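# Free the hanging hook from the vise hook onto the mat

## Task

Take the loose hook off the hook held in the vise and leave it lying flat on the mat, away from the vise. The mat can slide, so at the end it must be flat and wholly on the table. At the moment the hook separates, it must be held by one or both grippers and touch nothing except the clamped hook. From one second before it separates until the two hooks are apart, they must not strike or push hard against each other, and they must never do so very hard. At the end the robot may hold nothing loose other than this hook, only a small share of the hook's weight may rest on the robot, and the result must not depend on the robot holding it in place.

## Robot and tools

Robot: two arms, left_arm and right_arm, each with a parallel two-finger gripper and a wrist camera. Their bases sit at about (-0.039, +0.278, 0) for left_arm and (-0.036, -0.348, 0) for right_arm, so left_arm is on the +y side. Fixed cameras cam_high and cam_low plus cam_left_wrist and cam_right_wrist each give 504x504 images; pixel (0,0) is the top-left corner.

Frame: one scene frame for everything. Origin on the table surface midway between the arms, +x out across the table, +z up. All positions are in metres. The printed hand position can be a little wrong, more so when an arm reaches far. Gripper axes: fingers extend along the gripper's +z, and they close and open along its y. end_effector_position is the spot between the pads, roughly 1 cm short of the tips.

A row is one flat list of 16 numbers covering both arms, always all 16 even if one arm should not move: left x, y, z, qw, qx, qy, qz, opening, then right x, y, z, qw, qx, qy, qz, opening. x, y, z is an absolute target position of that gripper and qw, qx, qy, qz (w first) an absolute target orientation, both in the scene frame; they are not offsets. Opening runs from -1 (closed) to +1 (fully open, 0.093 m). An arm meant to stay still must get the same full pose it last reported before resting, repeated in every call, with its intended opening; to hold an orientation, keep sending the same quaternion rather than copying the drifting reported one.

Tools:
- execute_actions {"actions": [...], "pictures": bool}. An empty list just reports state. One action {"rows": [[16 numbers], ...], "steps": n} runs up to 15 control steps of 1/30 s, one row per step, reusing the last row if rows run out (default 15 steps). A wait {"steps": n} (up to 300) sends nothing and returns n steps after the previous result. A call is rejected, with nothing sent, if any target lies over 0.6 m from that arm's last reported position along any of its gripper axes.
- move {"target": [16 numbers], "speed": m/s}. Drives both grippers in straight lines toward the absolute poses, finishing together, over 0.5 to 10 s (cut off at 10 s). speed 0.002 to 0.5, default 0.25; turning limited to twice that in rad/s. Openings are sent at the start. Paths ignore obstacles and the other arm, and grippers lag and may overshoot speed, especially with a near-straight arm. Faster contact hits harder; aiming further past a contact pushes harder.
- wait {"seconds": 0 to 10}: lets the scene run with no new command.
- zoom_image {"camera": name, "region": [x0, y0, x1, y1]}: enlarges part of that camera's latest image, at most 504 by 504 pixels.
- read_manual {"section": "licences"}: licence text only.
- finished_scene {"scene": number of the current scene}: ends and grades it; irreversible. Replying without a tool call ends everything.

Control behaviour: each step the commanded pose is clipped to within 70 mm and 16 degrees of the measured pose, then damped inverse kinematics moves the joints, favouring position over orientation. After an action ends, an arm continues only to its last clipped pose, so a distant target needs several actions; check the reported pose. Joint friction can leave the gripper up to about 31 mm off, and tiny commands may not move it. The scene keeps running while you compose replies.

Results: a state line per arm with position and quaternion; grip_measured (motor position on the opening scale, each gripper with a fixed error up to about 0.02); joint positions ending in finger gap in metres (zero once something blocks the fingers). Pads meet near -0.94; each millimetre of object width adds about 0.0208. Commanding below the width reading squeezes harder, up to about 50 to 62 N per pad (less for parts under 5 mm). Keep sending the closing number to stay gripped. HELD marks steps whose command was withheld; 'pose unreachable' means the clearance check altered or blocked the named arm. A 'Hand target' line shows where each arm is now heading. A move adds a 'move:' line: done, off_target, moving, held or fault, plus limits such as paced (pose clipped) or held (steps blocked, after which the arm may jump faster); if only one arm is named, the other finished. Moves also report each gripper's remaining distance.

Joint ranges (rad): waist -2.618 to 3.054, shoulder 0 to 3.142, elbow 0 to 3.142, wrist pitch and yaw -1.571 to 1.571, wrist roll -2.094 to 2.094.

Heat: holding loads warms motors. MOTOR HOT appears at 75 °C; 90 °C pauses that arm for 10 s; 100 °C makes the arm go limp and drop. These appear as OVER-TEMPERATURE FAULT lines.

Avoid: arms colliding or pushing each other; knocking anything off the table; moving the mat off the table or leaving it rumpled; hard impacts between the hooks while lifting the hanging hook off; releasing the hook before it is clear; dropping or slamming things. Objects may occasionally be nudged by outside disturbances.

Each tool is called after ">>>" by a JSON object that holds its "fn" and its "kwargs".

## Session

>>> {"fn": "execute_actions", "kwargs": {"actions": []}}

Scene clock: 0.00 s of 4400.00 s.
left_arm: end_effector_position=(+0.2385, +0.2349, +0.2697) grip_measured=+0.991 end_effector_quat_wxyz=(+0.546, -0.505, +0.659, -0.113) | right_arm: end_effector_position=(+0.2184, -0.7116, +0.2200) grip_measured=-0.940 end_effector_quat_wxyz=(+0.663, +0.012, +0.749, -0.008)
Joint positions: left_arm=[-0.779  0.992  0.952 -0.725 -0.993 -1.536  0.093] | right_arm=[-1.222  1.765  1.112  0.222 -1.277 -0.412  0.   ]
Joint velocities: left_arm=[-0.002  0.022  0.002 -0.051 -0.051 -0.037  0.   ] | right_arm=[ 0.002  0.002  0.002 -0.051  0.066 -0.007  0.001]
Hand target (left_arm): +0.238, +0.235, +0.270; +0.546, -0.505, +0.659, -0.113
Hand target (right_arm): +0.218, -0.712, +0.220; +0.663, +0.012, +0.749, -0.008

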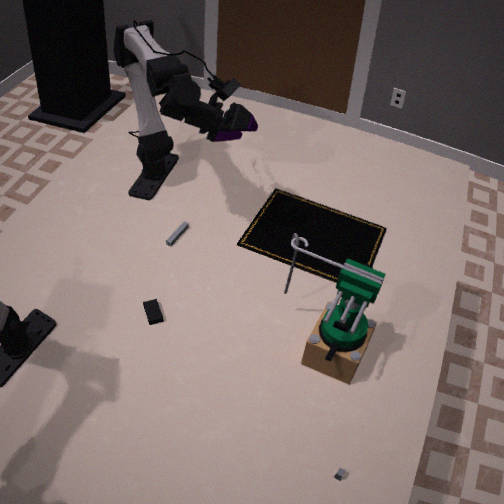

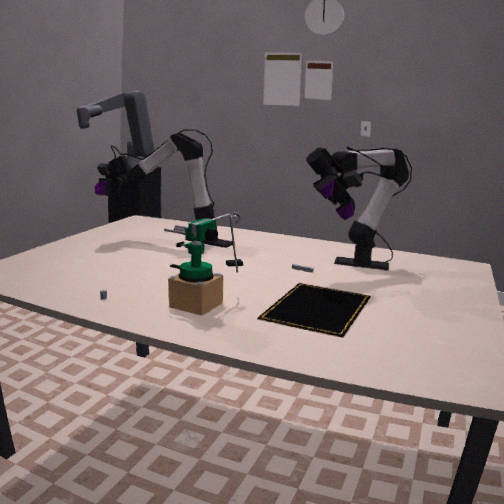

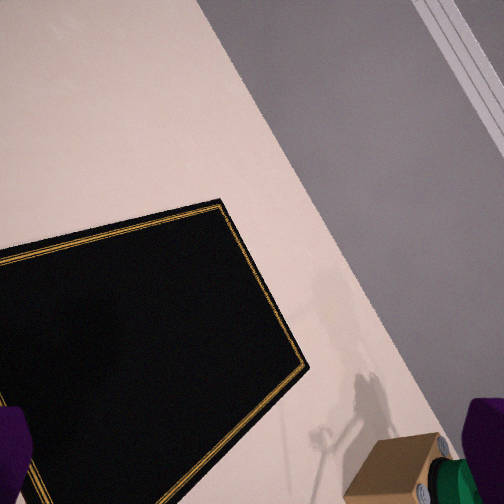

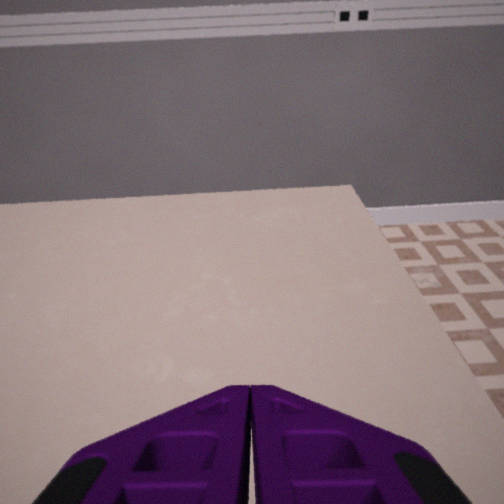

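>>> {"fn": "zoom_image", "kwargs": {"camera": "cam_high", "region": [240, 200, 420, 380]}}

>>> {"fn": "zoom_image", "kwargs": {"camera": "cam_low", "region": [130, 190, 270, 330]}}

Region (240, 200, 420, 380) of cam_high's 504x504 image, scaled by 2.800, with more detail than that image has.

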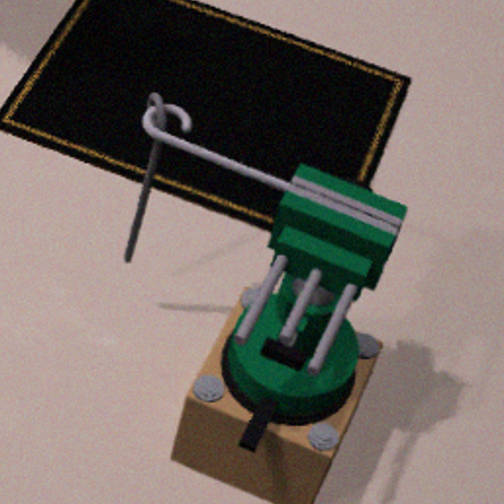

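Region (130, 190, 270, 330) of cam_low's 504x504 image, scaled by 3.600, with more detail than that image has.

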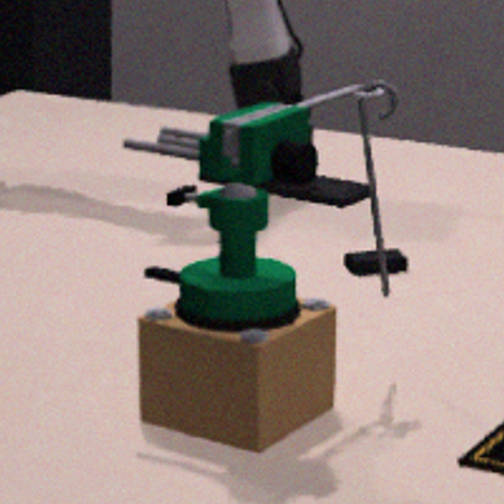

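>>> {"fn": "move", "kwargs": {"target": [0.2385,0.2349,0.2697,0.546,-0.505,0.659,-0.113, 0.30,-0.14,0.13,0.683,-0.183,0.683,0.183,1]}}


>>> {"fn": "move", "kwargs": {"target": [0.2385,0.2349,0.2697,0.546,-0.505,0.659,-0.113,1,0.30,-0.14,0.13,0.683,-0.183,0.683,0.183,1]}}

Scene clock: 6.07 s of 4400.00 s.
left_arm: end_effector_position=(+0.2385, +0.2349, +0.2697) grip_measured=+0.991 end_effector_quat_wxyz=(+0.546, -0.505, +0.659, -0.113) | right_arm: end_effector_position=(+0.2879, -0.1495, +0.1237) grip_measured=+0.999 end_effector_quat_wxyz=(+0.675, -0.186, +0.691, +0.180)
Joint positions: left_arm=[-0.779  0.992  0.952 -0.725 -0.993 -1.536  0.093] | right_arm=[ 0.679  1.765  0.223  1.519  0.047 -0.002  0.093]
Joint velocities: left_arm=[ 0.012 -0.037 -0.012 -0.007  0.037 -0.081 -0.001] | right_arm=[-0.012  0.017 -0.022 -0.022  0.037 -0.007 -0.   ]
Hand target (left_arm): +0.238, +0.235, +0.270; +0.546, -0.505, +0.659, -0.113
Hand target (right_arm): +0.293, -0.144, +0.130; +0.684, -0.182, +0.682, +0.184
Off the commanded pose (left_arm): 0.000 m, 0 deg.
Off the commanded pose (right_arm): 0.017 m, 1 deg.
move: off_target (right_arm)
camera_calibration (this result's frames):
cam_right_wrist: T_world_to_cam=[[0.497233, -0.867566, -0.00943452, -0.271991], [-0.394421, -0.216344, -0.8931, 0.228678], [0.772782, 0.4478, -0.44976, -0.0228895], [0, 0, 0, 1]] pos_world=[0.243127, -0.176247, 0.191372]

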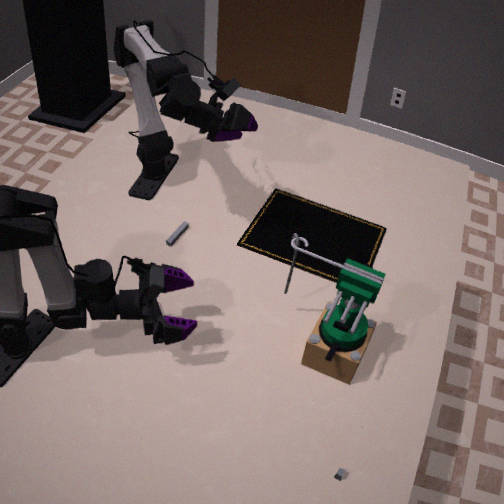

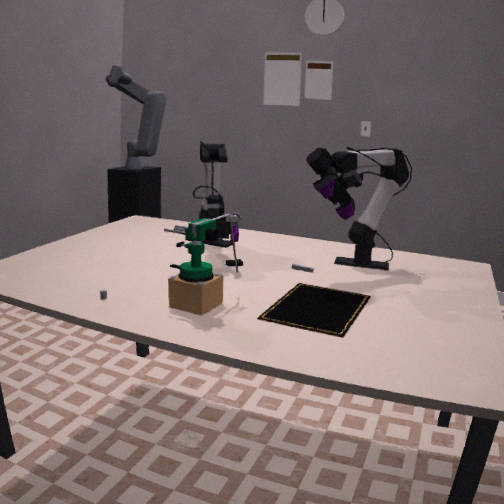

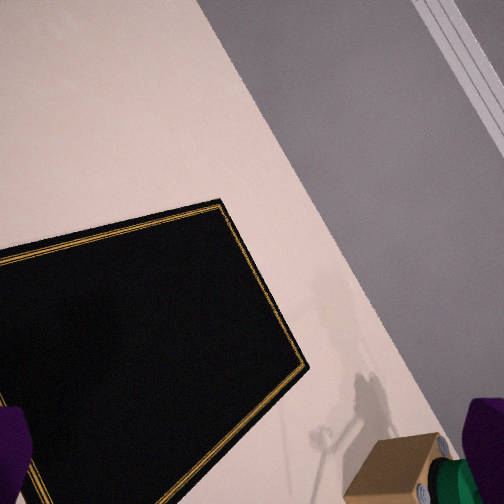

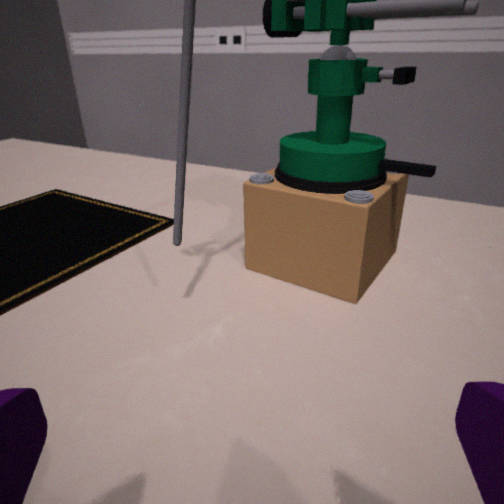

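>>> {"fn": "move", "kwargs": {"target": [0.2385,0.2349,0.2697,0.546,-0.505,0.659,-0.113,1,0.37,-0.045,0.13,0.683,-0.183,0.683,0.183,1]}}

Scene clock: 8.77 s of 4400.00 s.
left_arm: end_effector_position=(+0.2385, +0.2349, +0.2697) grip_measured=+0.991 end_effector_quat_wxyz=(+0.546, -0.505, +0.659, -0.113) | right_arm: end_effector_position=(+0.3662, -0.0497, +0.1339) grip_measured=+0.999 end_effector_quat_wxyz=(+0.685, -0.183, +0.680, +0.184)
Joint positions: left_arm=[-0.779  0.992  0.952 -0.725 -0.993 -1.536  0.093] | right_arm=[ 0.803  2.021  0.73   1.298  0.168 -0.002  0.093]
Joint velocities: left_arm=[-0.012 -0.002  0.007  0.007 -0.022 -0.081 -0.001] | right_arm=[-0.002  0.007 -0.012 -0.066 -0.051 -0.007 -0.001]
Hand target (left_arm): +0.238, +0.235, +0.270; +0.546, -0.505, +0.659, -0.113
Hand target (right_arm): +0.369, -0.045, +0.131; +0.683, -0.183, +0.683, +0.183
Off the commanded pose (left_arm): 0.000 m, 0 deg.
Off the commanded pose (right_arm): 0.007 m, 0 deg.
move: done
camera_calibration (this result's frames):
cam_right_wrist: T_world_to_cam=[[0.499802, -0.86606, -0.0117595, -0.224745], [-0.371503, -0.20209, -0.90617, 0.284288], [0.782421, 0.457275, -0.422749, -0.130125], [0, 0, 0, 1]] pos_world=[0.319755, -0.0776881, 0.19996]

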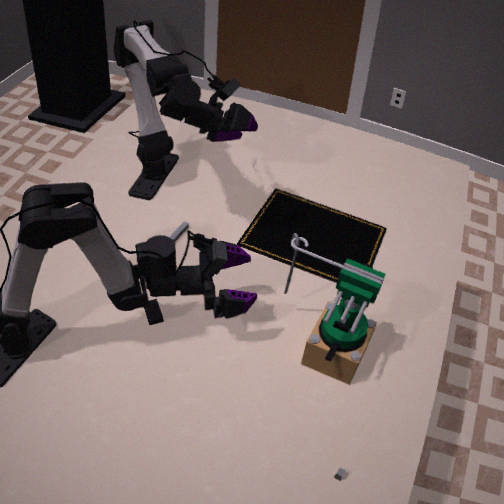

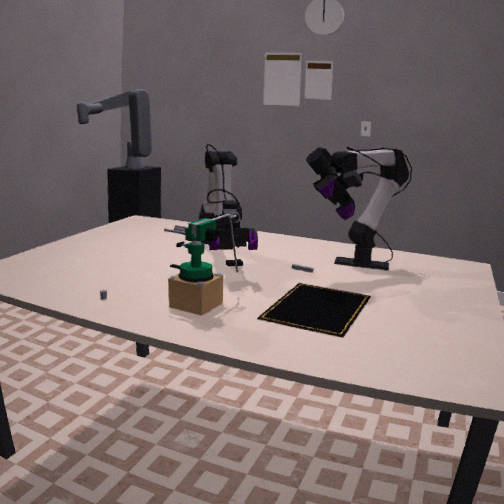

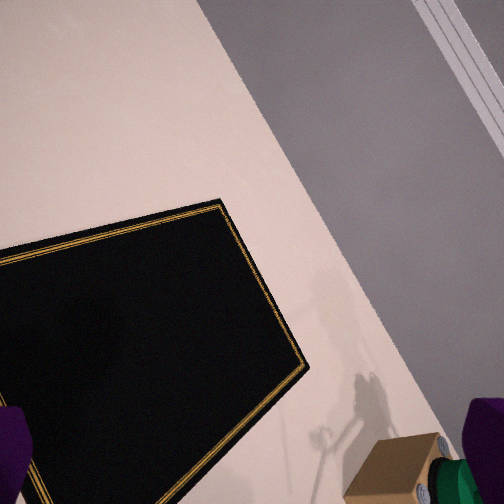

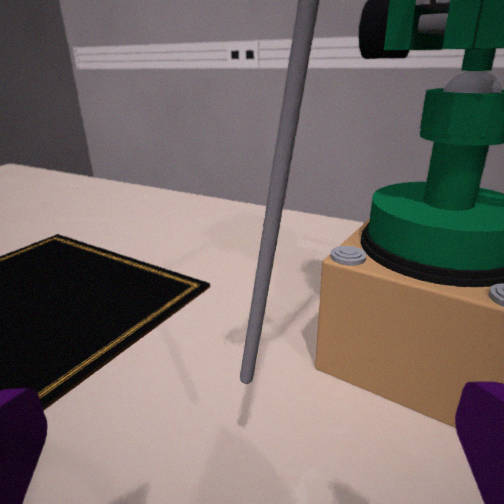

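>>> {"fn": "move", "kwargs": {"target": [0.2385,0.2349,0.2697,0.546,-0.505,0.659,-0.113,1,0.43,-0.018,0.125,0.683,-0.183,0.683,0.183,1], "speed": 0.08}}

Scene clock: 11.17 s of 4400.00 s.
left_arm: end_effector_position=(+0.2385, +0.2349, +0.2697) grip_measured=+0.991 end_effector_quat_wxyz=(+0.546, -0.505, +0.659, -0.113) | right_arm: end_effector_position=(+0.4233, -0.0176, +0.1299) grip_measured=+0.999 end_effector_quat_wxyz=(+0.686, -0.182, +0.680, +0.184)
Joint positions: left_arm=[-0.779  0.992  0.952 -0.725 -0.993 -1.536  0.093] | right_arm=[ 0.774  2.188  1.025  1.172  0.141 -0.002  0.093]
Joint velocities: left_arm=[ 0.012 -0.007 -0.007  0.007 -0.007  0.037 -0.   ] | right_arm=[-0.002 -0.002 -0.012 -0.007 -0.007  0.037  0.001]
Hand target (left_arm): +0.238, +0.235, +0.270; +0.546, -0.505, +0.659, -0.113
Hand target (right_arm): +0.430, -0.017, +0.126; +0.683, -0.183, +0.683, +0.183
Off the commanded pose (left_arm): 0.000 m, 0 deg.
Off the commanded pose (right_arm): 0.008 m, 0 deg.
move: done
camera_calibration (this result's frames):
cam_right_wrist: T_world_to_cam=[[0.497837, -0.867189, -0.0118524, -0.224778], [-0.3705, -0.200301, -0.906978, 0.308072], [0.784148, 0.455919, -0.421011, -0.192225], [0, 0, 0, 1]] pos_world=[0.376777, -0.0455791, 0.195822]

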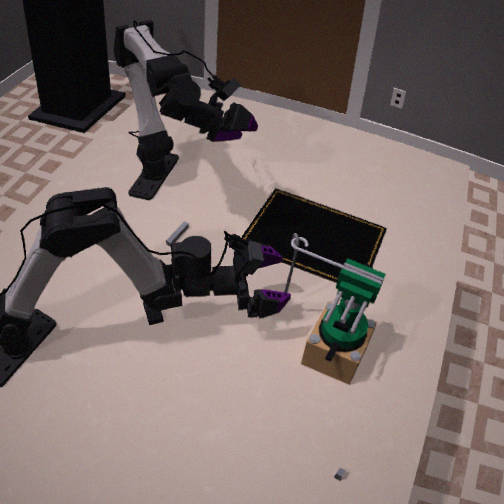

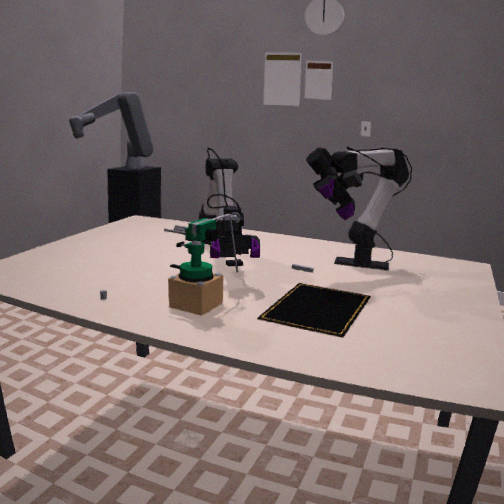

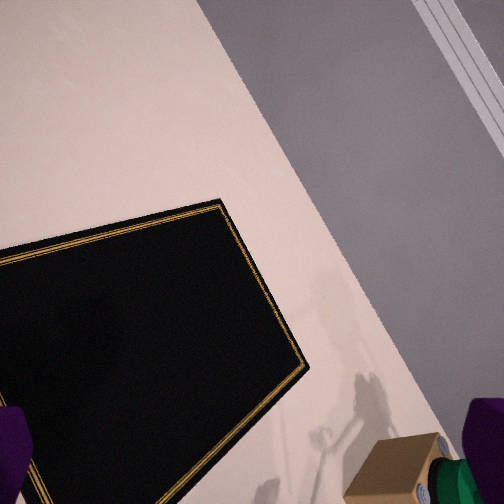

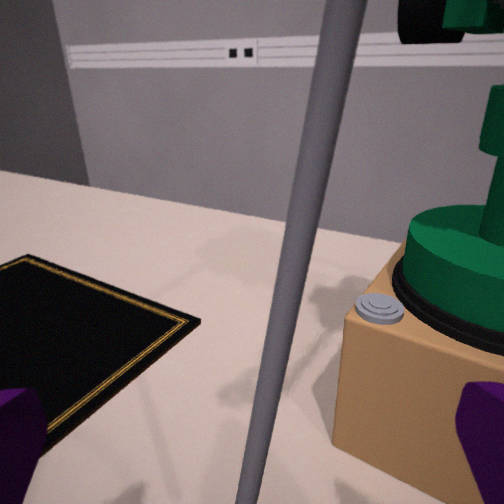

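>>> {"fn": "move", "kwargs": {"target": [0.2385,0.2349,0.2697,0.546,-0.505,0.659,-0.113,1,0.443,-0.010,0.127,0.683,-0.183,0.683,0.183,1], "speed": 0.05}}

>>> {"fn": "move", "kwargs": {"target": [0.2385,0.2349,0.2697,0.546,-0.505,0.659,-0.113,1,0.443,-0.010,0.127,0.683,-0.183,0.683,0.183,-1], "speed": 0.05}}

>>> {"fn": "zoom_image", "kwargs": {"camera": "cam_high", "region": [250, 210, 350, 310]}}

>>> {"fn": "zoom_image", "kwargs": {"camera": "cam_low", "region": [170, 190, 270, 290]}}

Scene clock: 13.73 s of 4400.00 s.
left_arm: end_effector_position=(+0.2385, +0.2349, +0.2697) grip_measured=+0.991 end_effector_quat_wxyz=(+0.546, -0.505, +0.659, -0.113) | right_arm: end_effector_position=(+0.4366, -0.0102, +0.1310) grip_measured=+0.999 end_effector_quat_wxyz=(+0.685, -0.182, +0.681, +0.183)
Joint positions: left_arm=[-0.779  0.992  0.952 -0.725 -0.993 -1.536  0.093] | right_arm=[ 0.769  2.219  1.098  1.128  0.137 -0.002  0.093]
Joint velocities: left_arm=[ 0.002 -0.002  0.007 -0.022 -0.066 -0.037  0.   ] | right_arm=[-0.007 -0.012 -0.007 -0.007  0.022  0.066  0.   ]
Hand target (left_arm): +0.238, +0.235, +0.270; +0.546, -0.505, +0.659, -0.113
Hand target (right_arm): +0.443, -0.010, +0.127; +0.683, -0.183, +0.683, +0.183
Off the commanded pose (left_arm): 0.000 m, 0 deg.
Off the commanded pose (right_arm): 0.008 m, 0 deg.
move: done
camera_calibration (this result's frames):
cam_right_wrist: T_world_to_cam=[[0.497158, -0.867583, -0.0115473, -0.22468], [-0.371997, -0.201107, -0.906187, 0.315985], [0.78387, 0.454814, -0.42272, -0.205148], [0, 0, 0, 1]] pos_world=[0.390056, -0.0380774, 0.197027]

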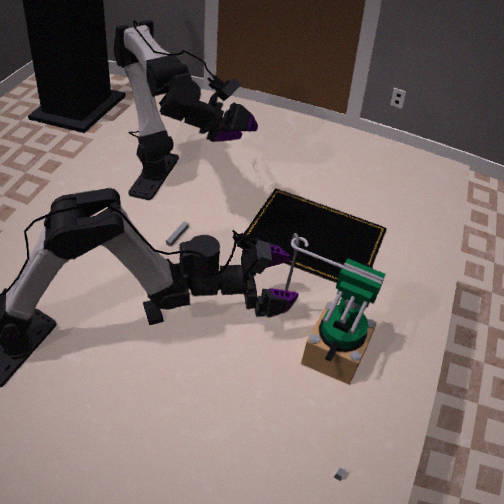

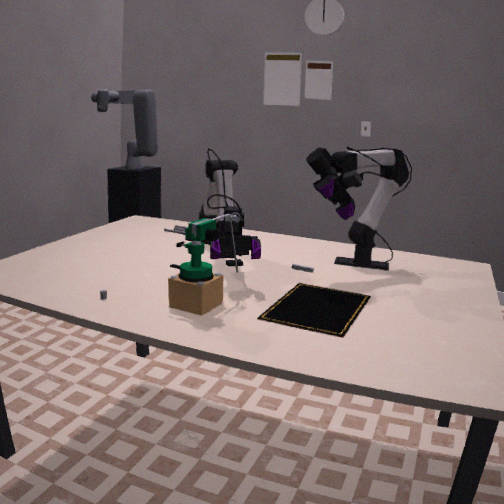

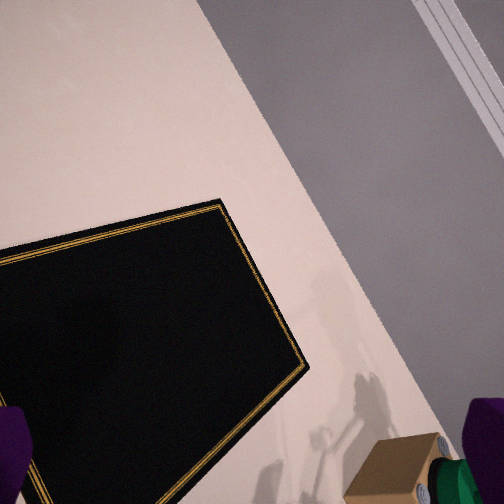

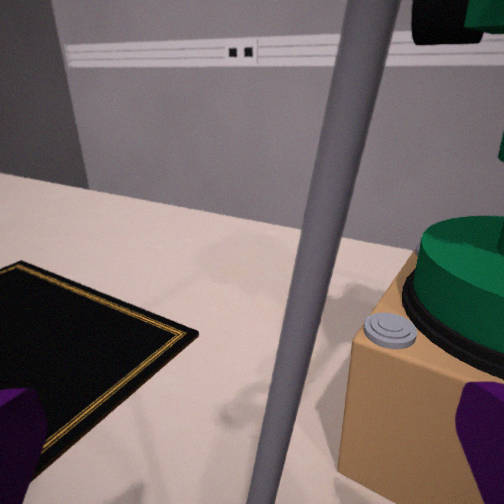

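Scene clock: 14.43 s of 4400.00 s.
left_arm: end_effector_position=(+0.2385, +0.2349, +0.2697) grip_measured=+0.991 end_effector_quat_wxyz=(+0.546, -0.505, +0.659, -0.113) | right_arm: end_effector_position=(+0.4433, -0.0202, +0.1322) grip_measured=-0.973 end_effector_quat_wxyz=(+0.689, -0.166, +0.683, +0.179)
Joint positions: left_arm=[-0.779  0.992  0.952 -0.725 -0.993 -1.536  0.093] | right_arm=[0.752 2.219 1.098 1.133 0.15  0.013 0.   ]
Joint velocities: left_arm=[-0.007 -0.012 -0.027 -0.125  0.051 -0.051  0.   ] | right_arm=[-0.027 -0.007  0.002  0.037  0.007  0.066  0.   ]
Hand target (left_arm): +0.238, +0.235, +0.270; +0.546, -0.505, +0.659, -0.113
Hand target (right_arm): +0.442, -0.010, +0.127; +0.683, -0.183, +0.683, +0.183
Off the commanded pose (left_arm): 0.000 m, 0 deg.
Off the commanded pose (right_arm): 0.011 m, 2 deg.
move: off_target (right_arm)
camera_calibration (this result's frames):
cam_right_wrist: T_world_to_cam=[[0.470523, -0.881964, -0.0273293, -0.223091], [-0.380493, -0.174852, -0.908104, 0.322175], [0.796136, 0.437682, -0.417853, -0.211729], [0, 0, 0, 1]] pos_world=[0.39612, -0.0477551, 0.198]

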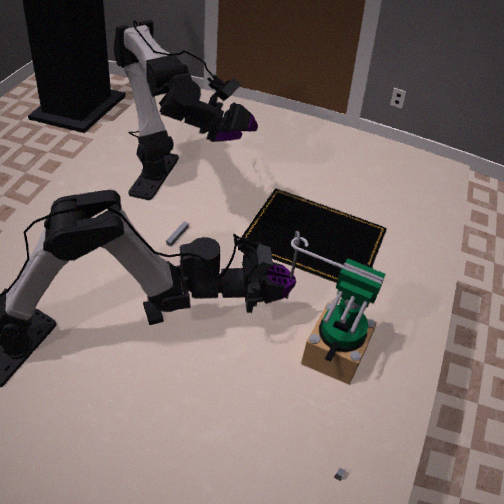

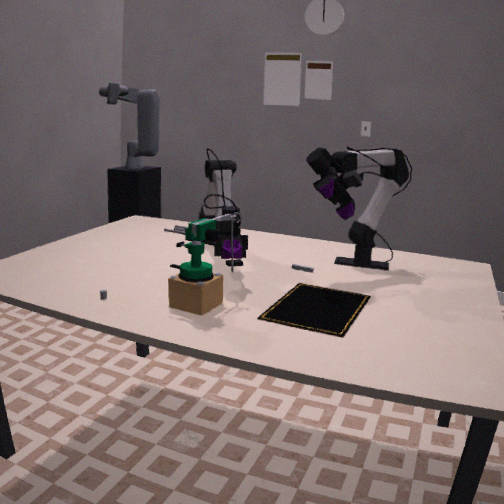

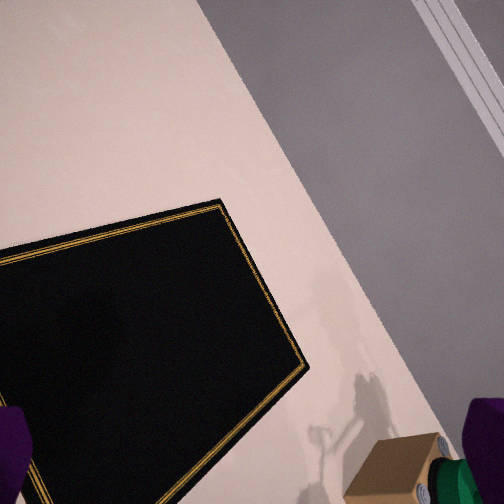

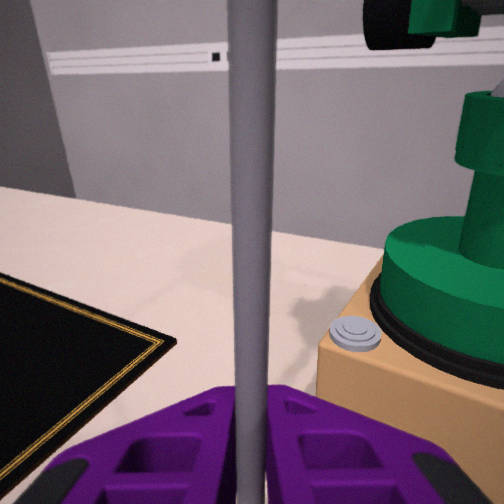

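Region (250, 210, 350, 310) of cam_high's 504x504 image, scaled by 5.040, with more detail than that image has.

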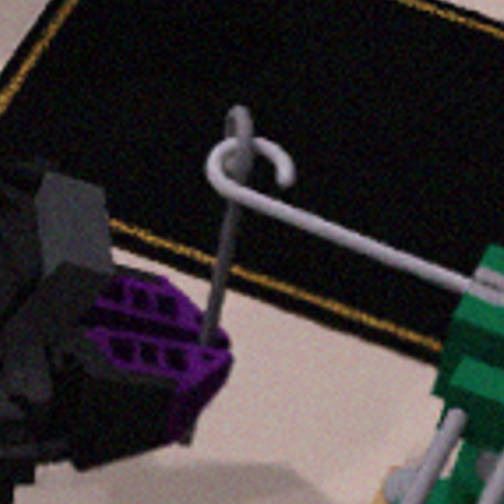

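Region (170, 190, 270, 290) of cam_low's 504x504 image, scaled by 5.040, with more detail than that image has.

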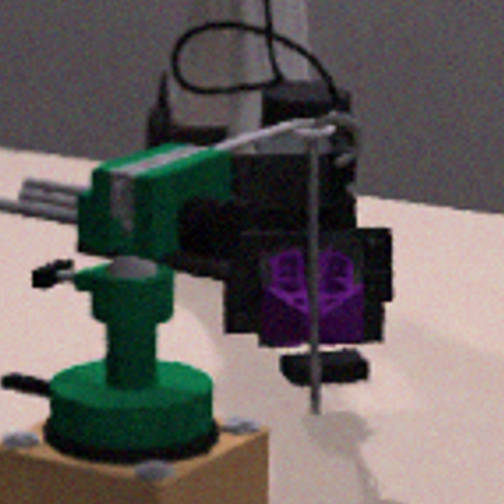

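>>> {"fn": "move", "kwargs": {"target": [0.2385,0.2349,0.2697,0.546,-0.505,0.659,-0.113,1,0.443,-0.020,0.165,0.689,-0.166,0.683,0.179,-1], "speed": 0.03}}

>>> {"fn": "zoom_image", "kwargs": {"camera": "cam_high", "region": [250, 200, 350, 300]}}

>>> {"fn": "zoom_image", "kwargs": {"camera": "cam_low", "region": [170, 170, 270, 270]}}

Scene clock: 16.87 s of 4400.00 s.
left_arm: end_effector_position=(+0.2385, +0.2349, +0.2697) grip_measured=+0.991 end_effector_quat_wxyz=(+0.546, -0.505, +0.659, -0.113) | right_arm: end_effector_position=(+0.4417, -0.0218, +0.1506) grip_measured=-0.973 end_effector_quat_wxyz=(+0.681, -0.169, +0.691, +0.174)
Joint positions: left_arm=[-0.779  0.992  0.952 -0.725 -0.993 -1.536  0.093] | right_arm=[0.752 2.143 1.098 1.032 0.153 0.013 0.   ]
Joint velocities: left_arm=[-0.007  0.002  0.007 -0.022 -0.037  0.022  0.   ] | right_arm=[-0.007 -0.002  0.002 -0.051 -0.022  0.007  0.   ]
Hand target (left_arm): +0.238, +0.235, +0.270; +0.546, -0.505, +0.659, -0.113
Hand target (right_arm): +0.443, -0.020, +0.165; +0.689, -0.166, +0.683, +0.179
Off the commanded pose (left_arm): 0.000 m, 0 deg.
Off the commanded pose (right_arm): 0.015 m, 1 deg.
move: off_target (right_arm)
camera_calibration (this result's frames):
cam_right_wrist: T_world_to_cam=[[0.467998, -0.883416, -0.0235134, -0.222791], [-0.398823, -0.187387, -0.897678, 0.344255], [0.788618, 0.42949, -0.440024, -0.19564], [0, 0, 0, 1]] pos_world=[0.395848, -0.0482825, 0.217706]

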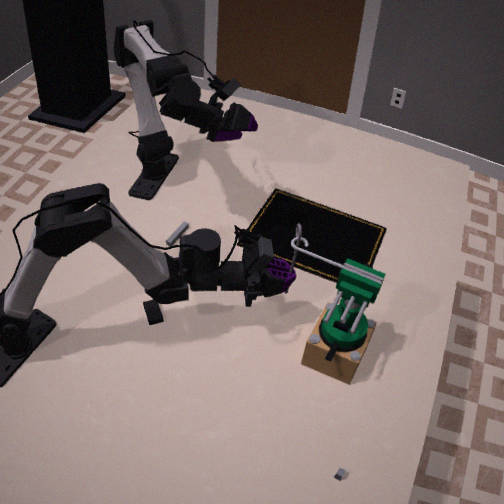

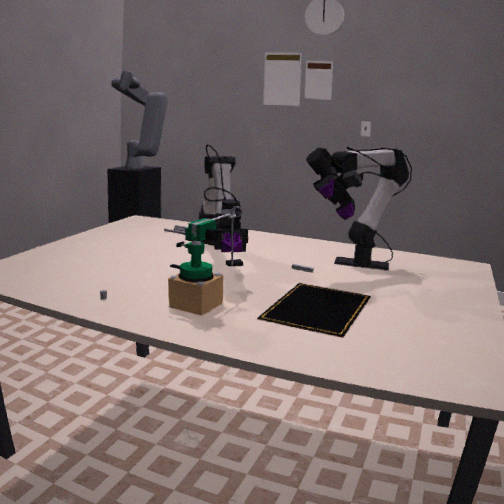

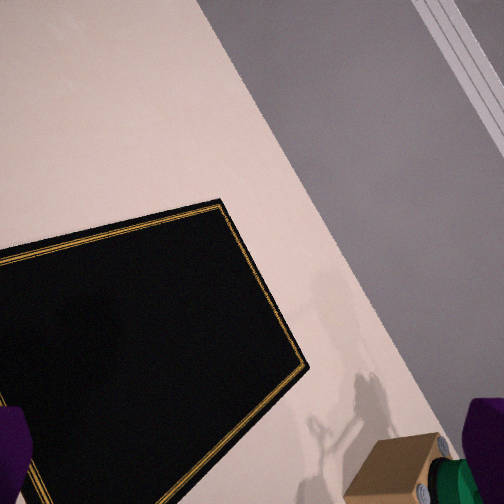

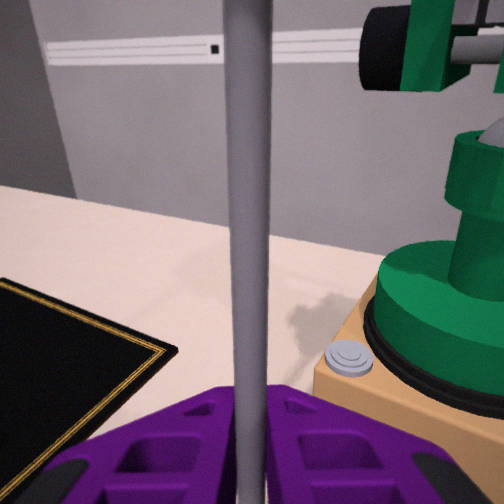

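Region (250, 200, 350, 300) of cam_high's 504x504 image, scaled by 5.040, with more detail than that image has.

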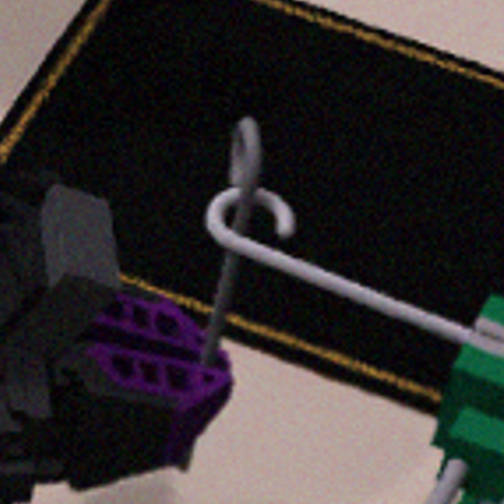

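Region (170, 170, 270, 270) of cam_low's 504x504 image, scaled by 5.040, with more detail than that image has.

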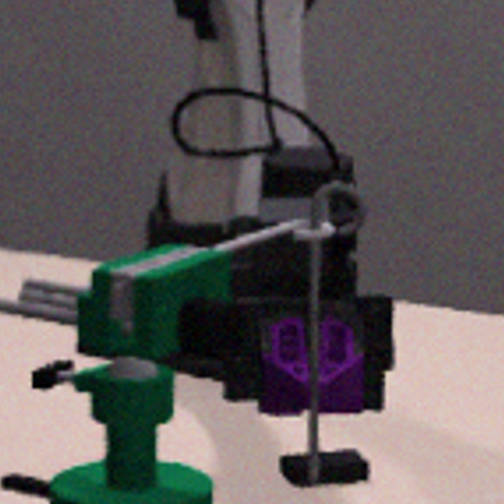

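>>> {"fn": "move", "kwargs": {"target": [0.2385,0.2349,0.2697,0.546,-0.505,0.659,-0.113,1,0.456,-0.031,0.178,0.689,-0.166,0.683,0.179,-1], "speed": 0.02}}

>>> {"fn": "zoom_image", "kwargs": {"camera": "cam_high", "region": [260, 200, 340, 280]}}

>>> {"fn": "zoom_image", "kwargs": {"camera": "cam_low", "region": [190, 180, 270, 260]}}

Scene clock: 24.03 s of 4400.00 s.
left_arm: end_effector_position=(+0.2385, +0.2349, +0.2697) grip_measured=+0.991 end_effector_quat_wxyz=(+0.546, -0.505, +0.659, -0.113) | right_arm: end_effector_position=(+0.4454, -0.0286, +0.1461) grip_measured=-0.973 end_effector_quat_wxyz=(+0.664, -0.179, +0.705, +0.173)
Joint positions: left_arm=[-0.779  0.992  0.952 -0.725 -0.993 -1.536  0.093] | right_arm=[0.728 2.122 1.098 0.964 0.114 0.013 0.   ]
Joint velocities: left_arm=[ 0.022 -0.007 -0.007 -0.051  0.066 -0.007 -0.   ] | right_arm=[-0.007 -0.027 -0.007  0.051  0.007 -0.007  0.   ]
Hand target (left_arm): +0.238, +0.235, +0.270; +0.546, -0.505, +0.659, -0.113
Hand target (right_arm): +0.454, -0.032, +0.178; +0.689, -0.166, +0.682, +0.179
Off the commanded pose (left_arm): 0.000 m, 0 deg.
Off the commanded pose (right_arm): 0.034 m, 4 deg.
After step 90, 2.30 s passed at rest.
move: off_target (right_arm)
camera_calibration (this result's frames):
cam_right_wrist: T_world_to_cam=[[0.479933, -0.87711, -0.0184945, -0.236449], [-0.430235, -0.216937, -0.876262, 0.350394], [0.764567, 0.428504, -0.481479, -0.1809], [0, 0, 0, 1]] pos_world=[0.402541, -0.0538623, 0.215565]

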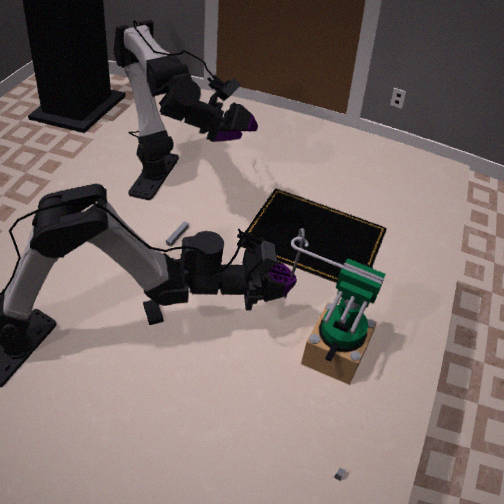

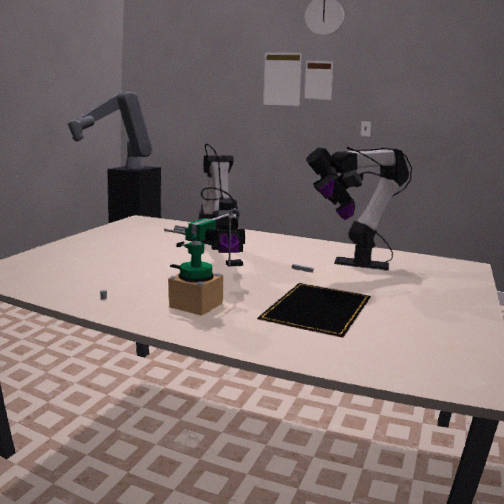

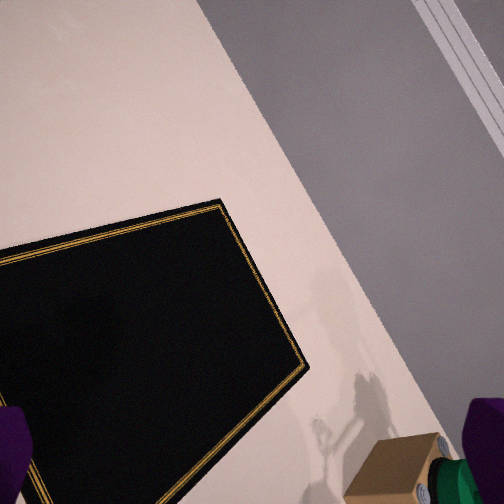

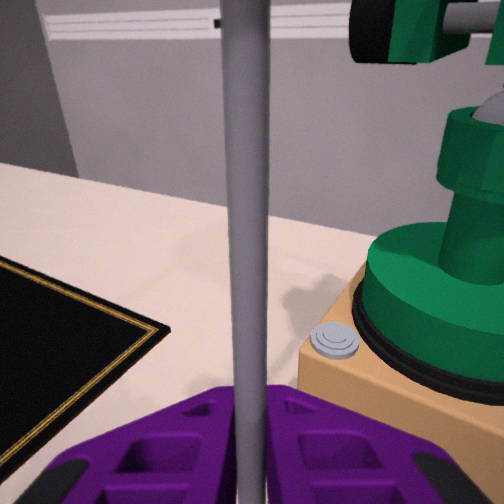

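Region (260, 200, 340, 280) of cam_high's 504x504 image, scaled by 6.300, with more detail than that image has.

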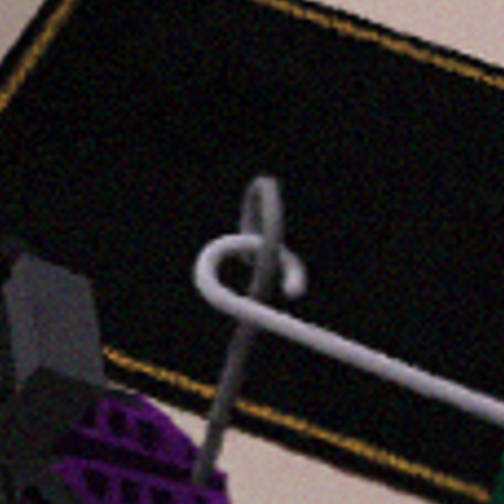

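Region (190, 180, 270, 260) of cam_low's 504x504 image, scaled by 6.300, with more detail than that image has.

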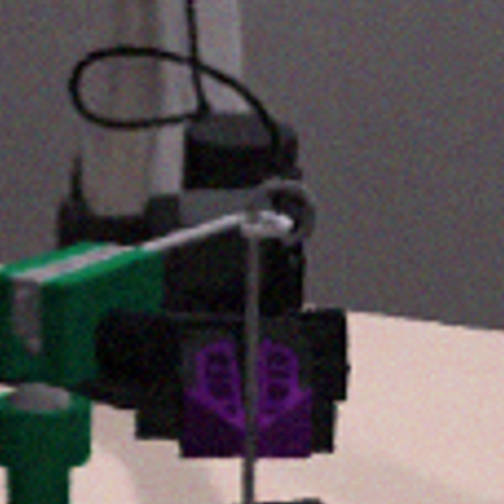

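>>> {"fn": "move", "kwargs": {"target": [0.2385,0.2349,0.2697,0.546,-0.505,0.659,-0.113,1,0.443,-0.024,0.19,0.689,-0.166,0.683,0.179,-1], "speed": 0.06}}

>>> {"fn": "zoom_image", "kwargs": {"camera": "cam_high", "region": [260, 200, 340, 280]}}

>>> {"fn": "zoom_image", "kwargs": {"camera": "cam_low", "region": [190, 180, 270, 260]}}

Scene clock: 26.63 s of 4400.00 s.
left_arm: end_effector_position=(+0.2385, +0.2349, +0.2697) grip_measured=+0.991 end_effector_quat_wxyz=(+0.546, -0.505, +0.659, -0.113) | right_arm: end_effector_position=(+0.4432, -0.0305, +0.1472) grip_measured=-0.973 end_effector_quat_wxyz=(+0.651, -0.179, +0.719, +0.162)
Joint positions: left_arm=[-0.779  0.992  0.952 -0.725 -0.993 -1.536  0.093] | right_arm=[0.734 2.087 1.098 0.889 0.136 0.013 0.   ]
Joint velocities: left_arm=[-0.017 -0.012 -0.002 -0.081  0.007 -0.037 -0.   ] | right_arm=[-0.022 -0.027 -0.017 -0.037  0.007 -0.037  0.   ]
Hand target (left_arm): +0.238, +0.235, +0.270; +0.546, -0.505, +0.659, -0.113
Hand target (right_arm): +0.442, -0.025, +0.189; +0.688, -0.166, +0.683, +0.179
Off the commanded pose (left_arm): 0.000 m, 0 deg.
Off the commanded pose (right_arm): 0.043 m, 6 deg.
move: off_target (right_arm)
camera_calibration (this result's frames):
cam_right_wrist: T_world_to_cam=[[0.465057, -0.885207, -0.0114379, -0.231717], [-0.461736, -0.231516, -0.856271, 0.360539], [0.755329, 0.403496, -0.5164, -0.169384], [0, 0, 0, 1]] pos_world=[0.402176, -0.0533014, 0.218599]

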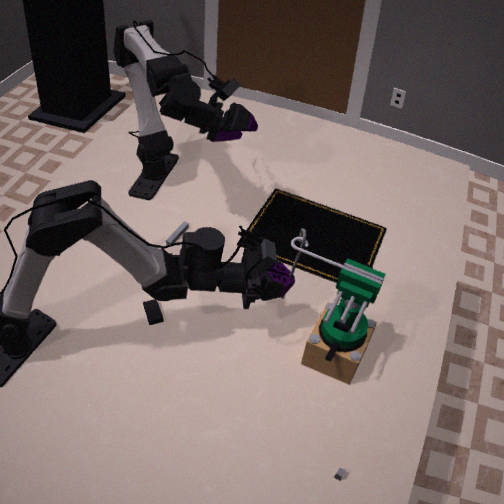

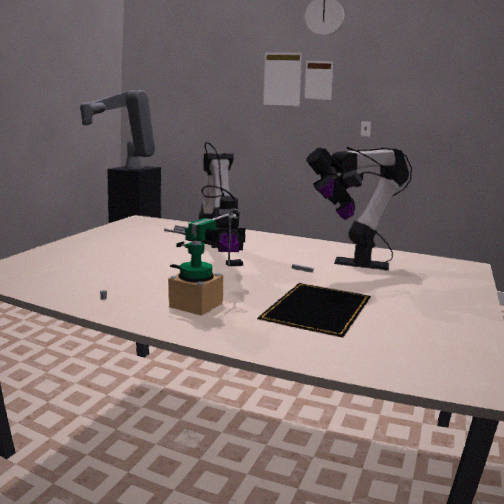

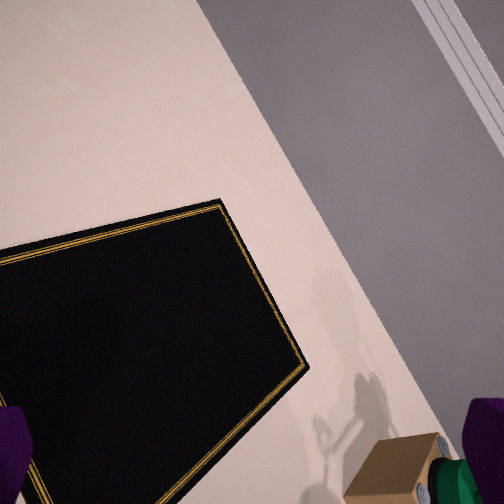

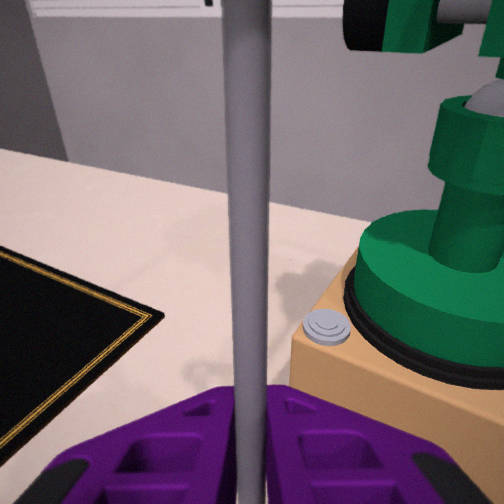

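Region (260, 200, 340, 280) of cam_high's 504x504 image, scaled by 6.300, with more detail than that image has.

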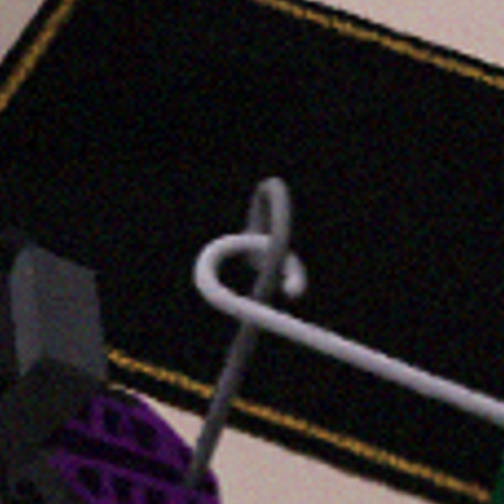

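Region (190, 180, 270, 260) of cam_low's 504x504 image, scaled by 6.300, with more detail than that image has.

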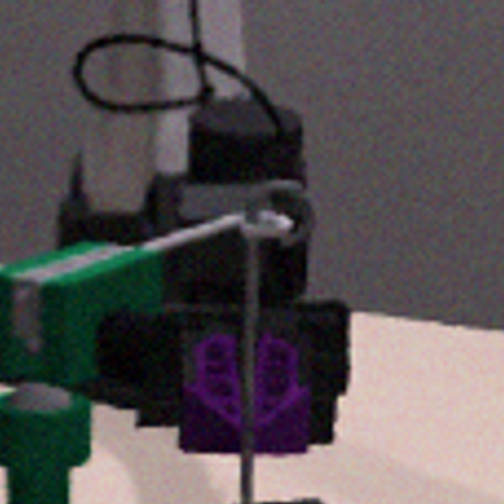

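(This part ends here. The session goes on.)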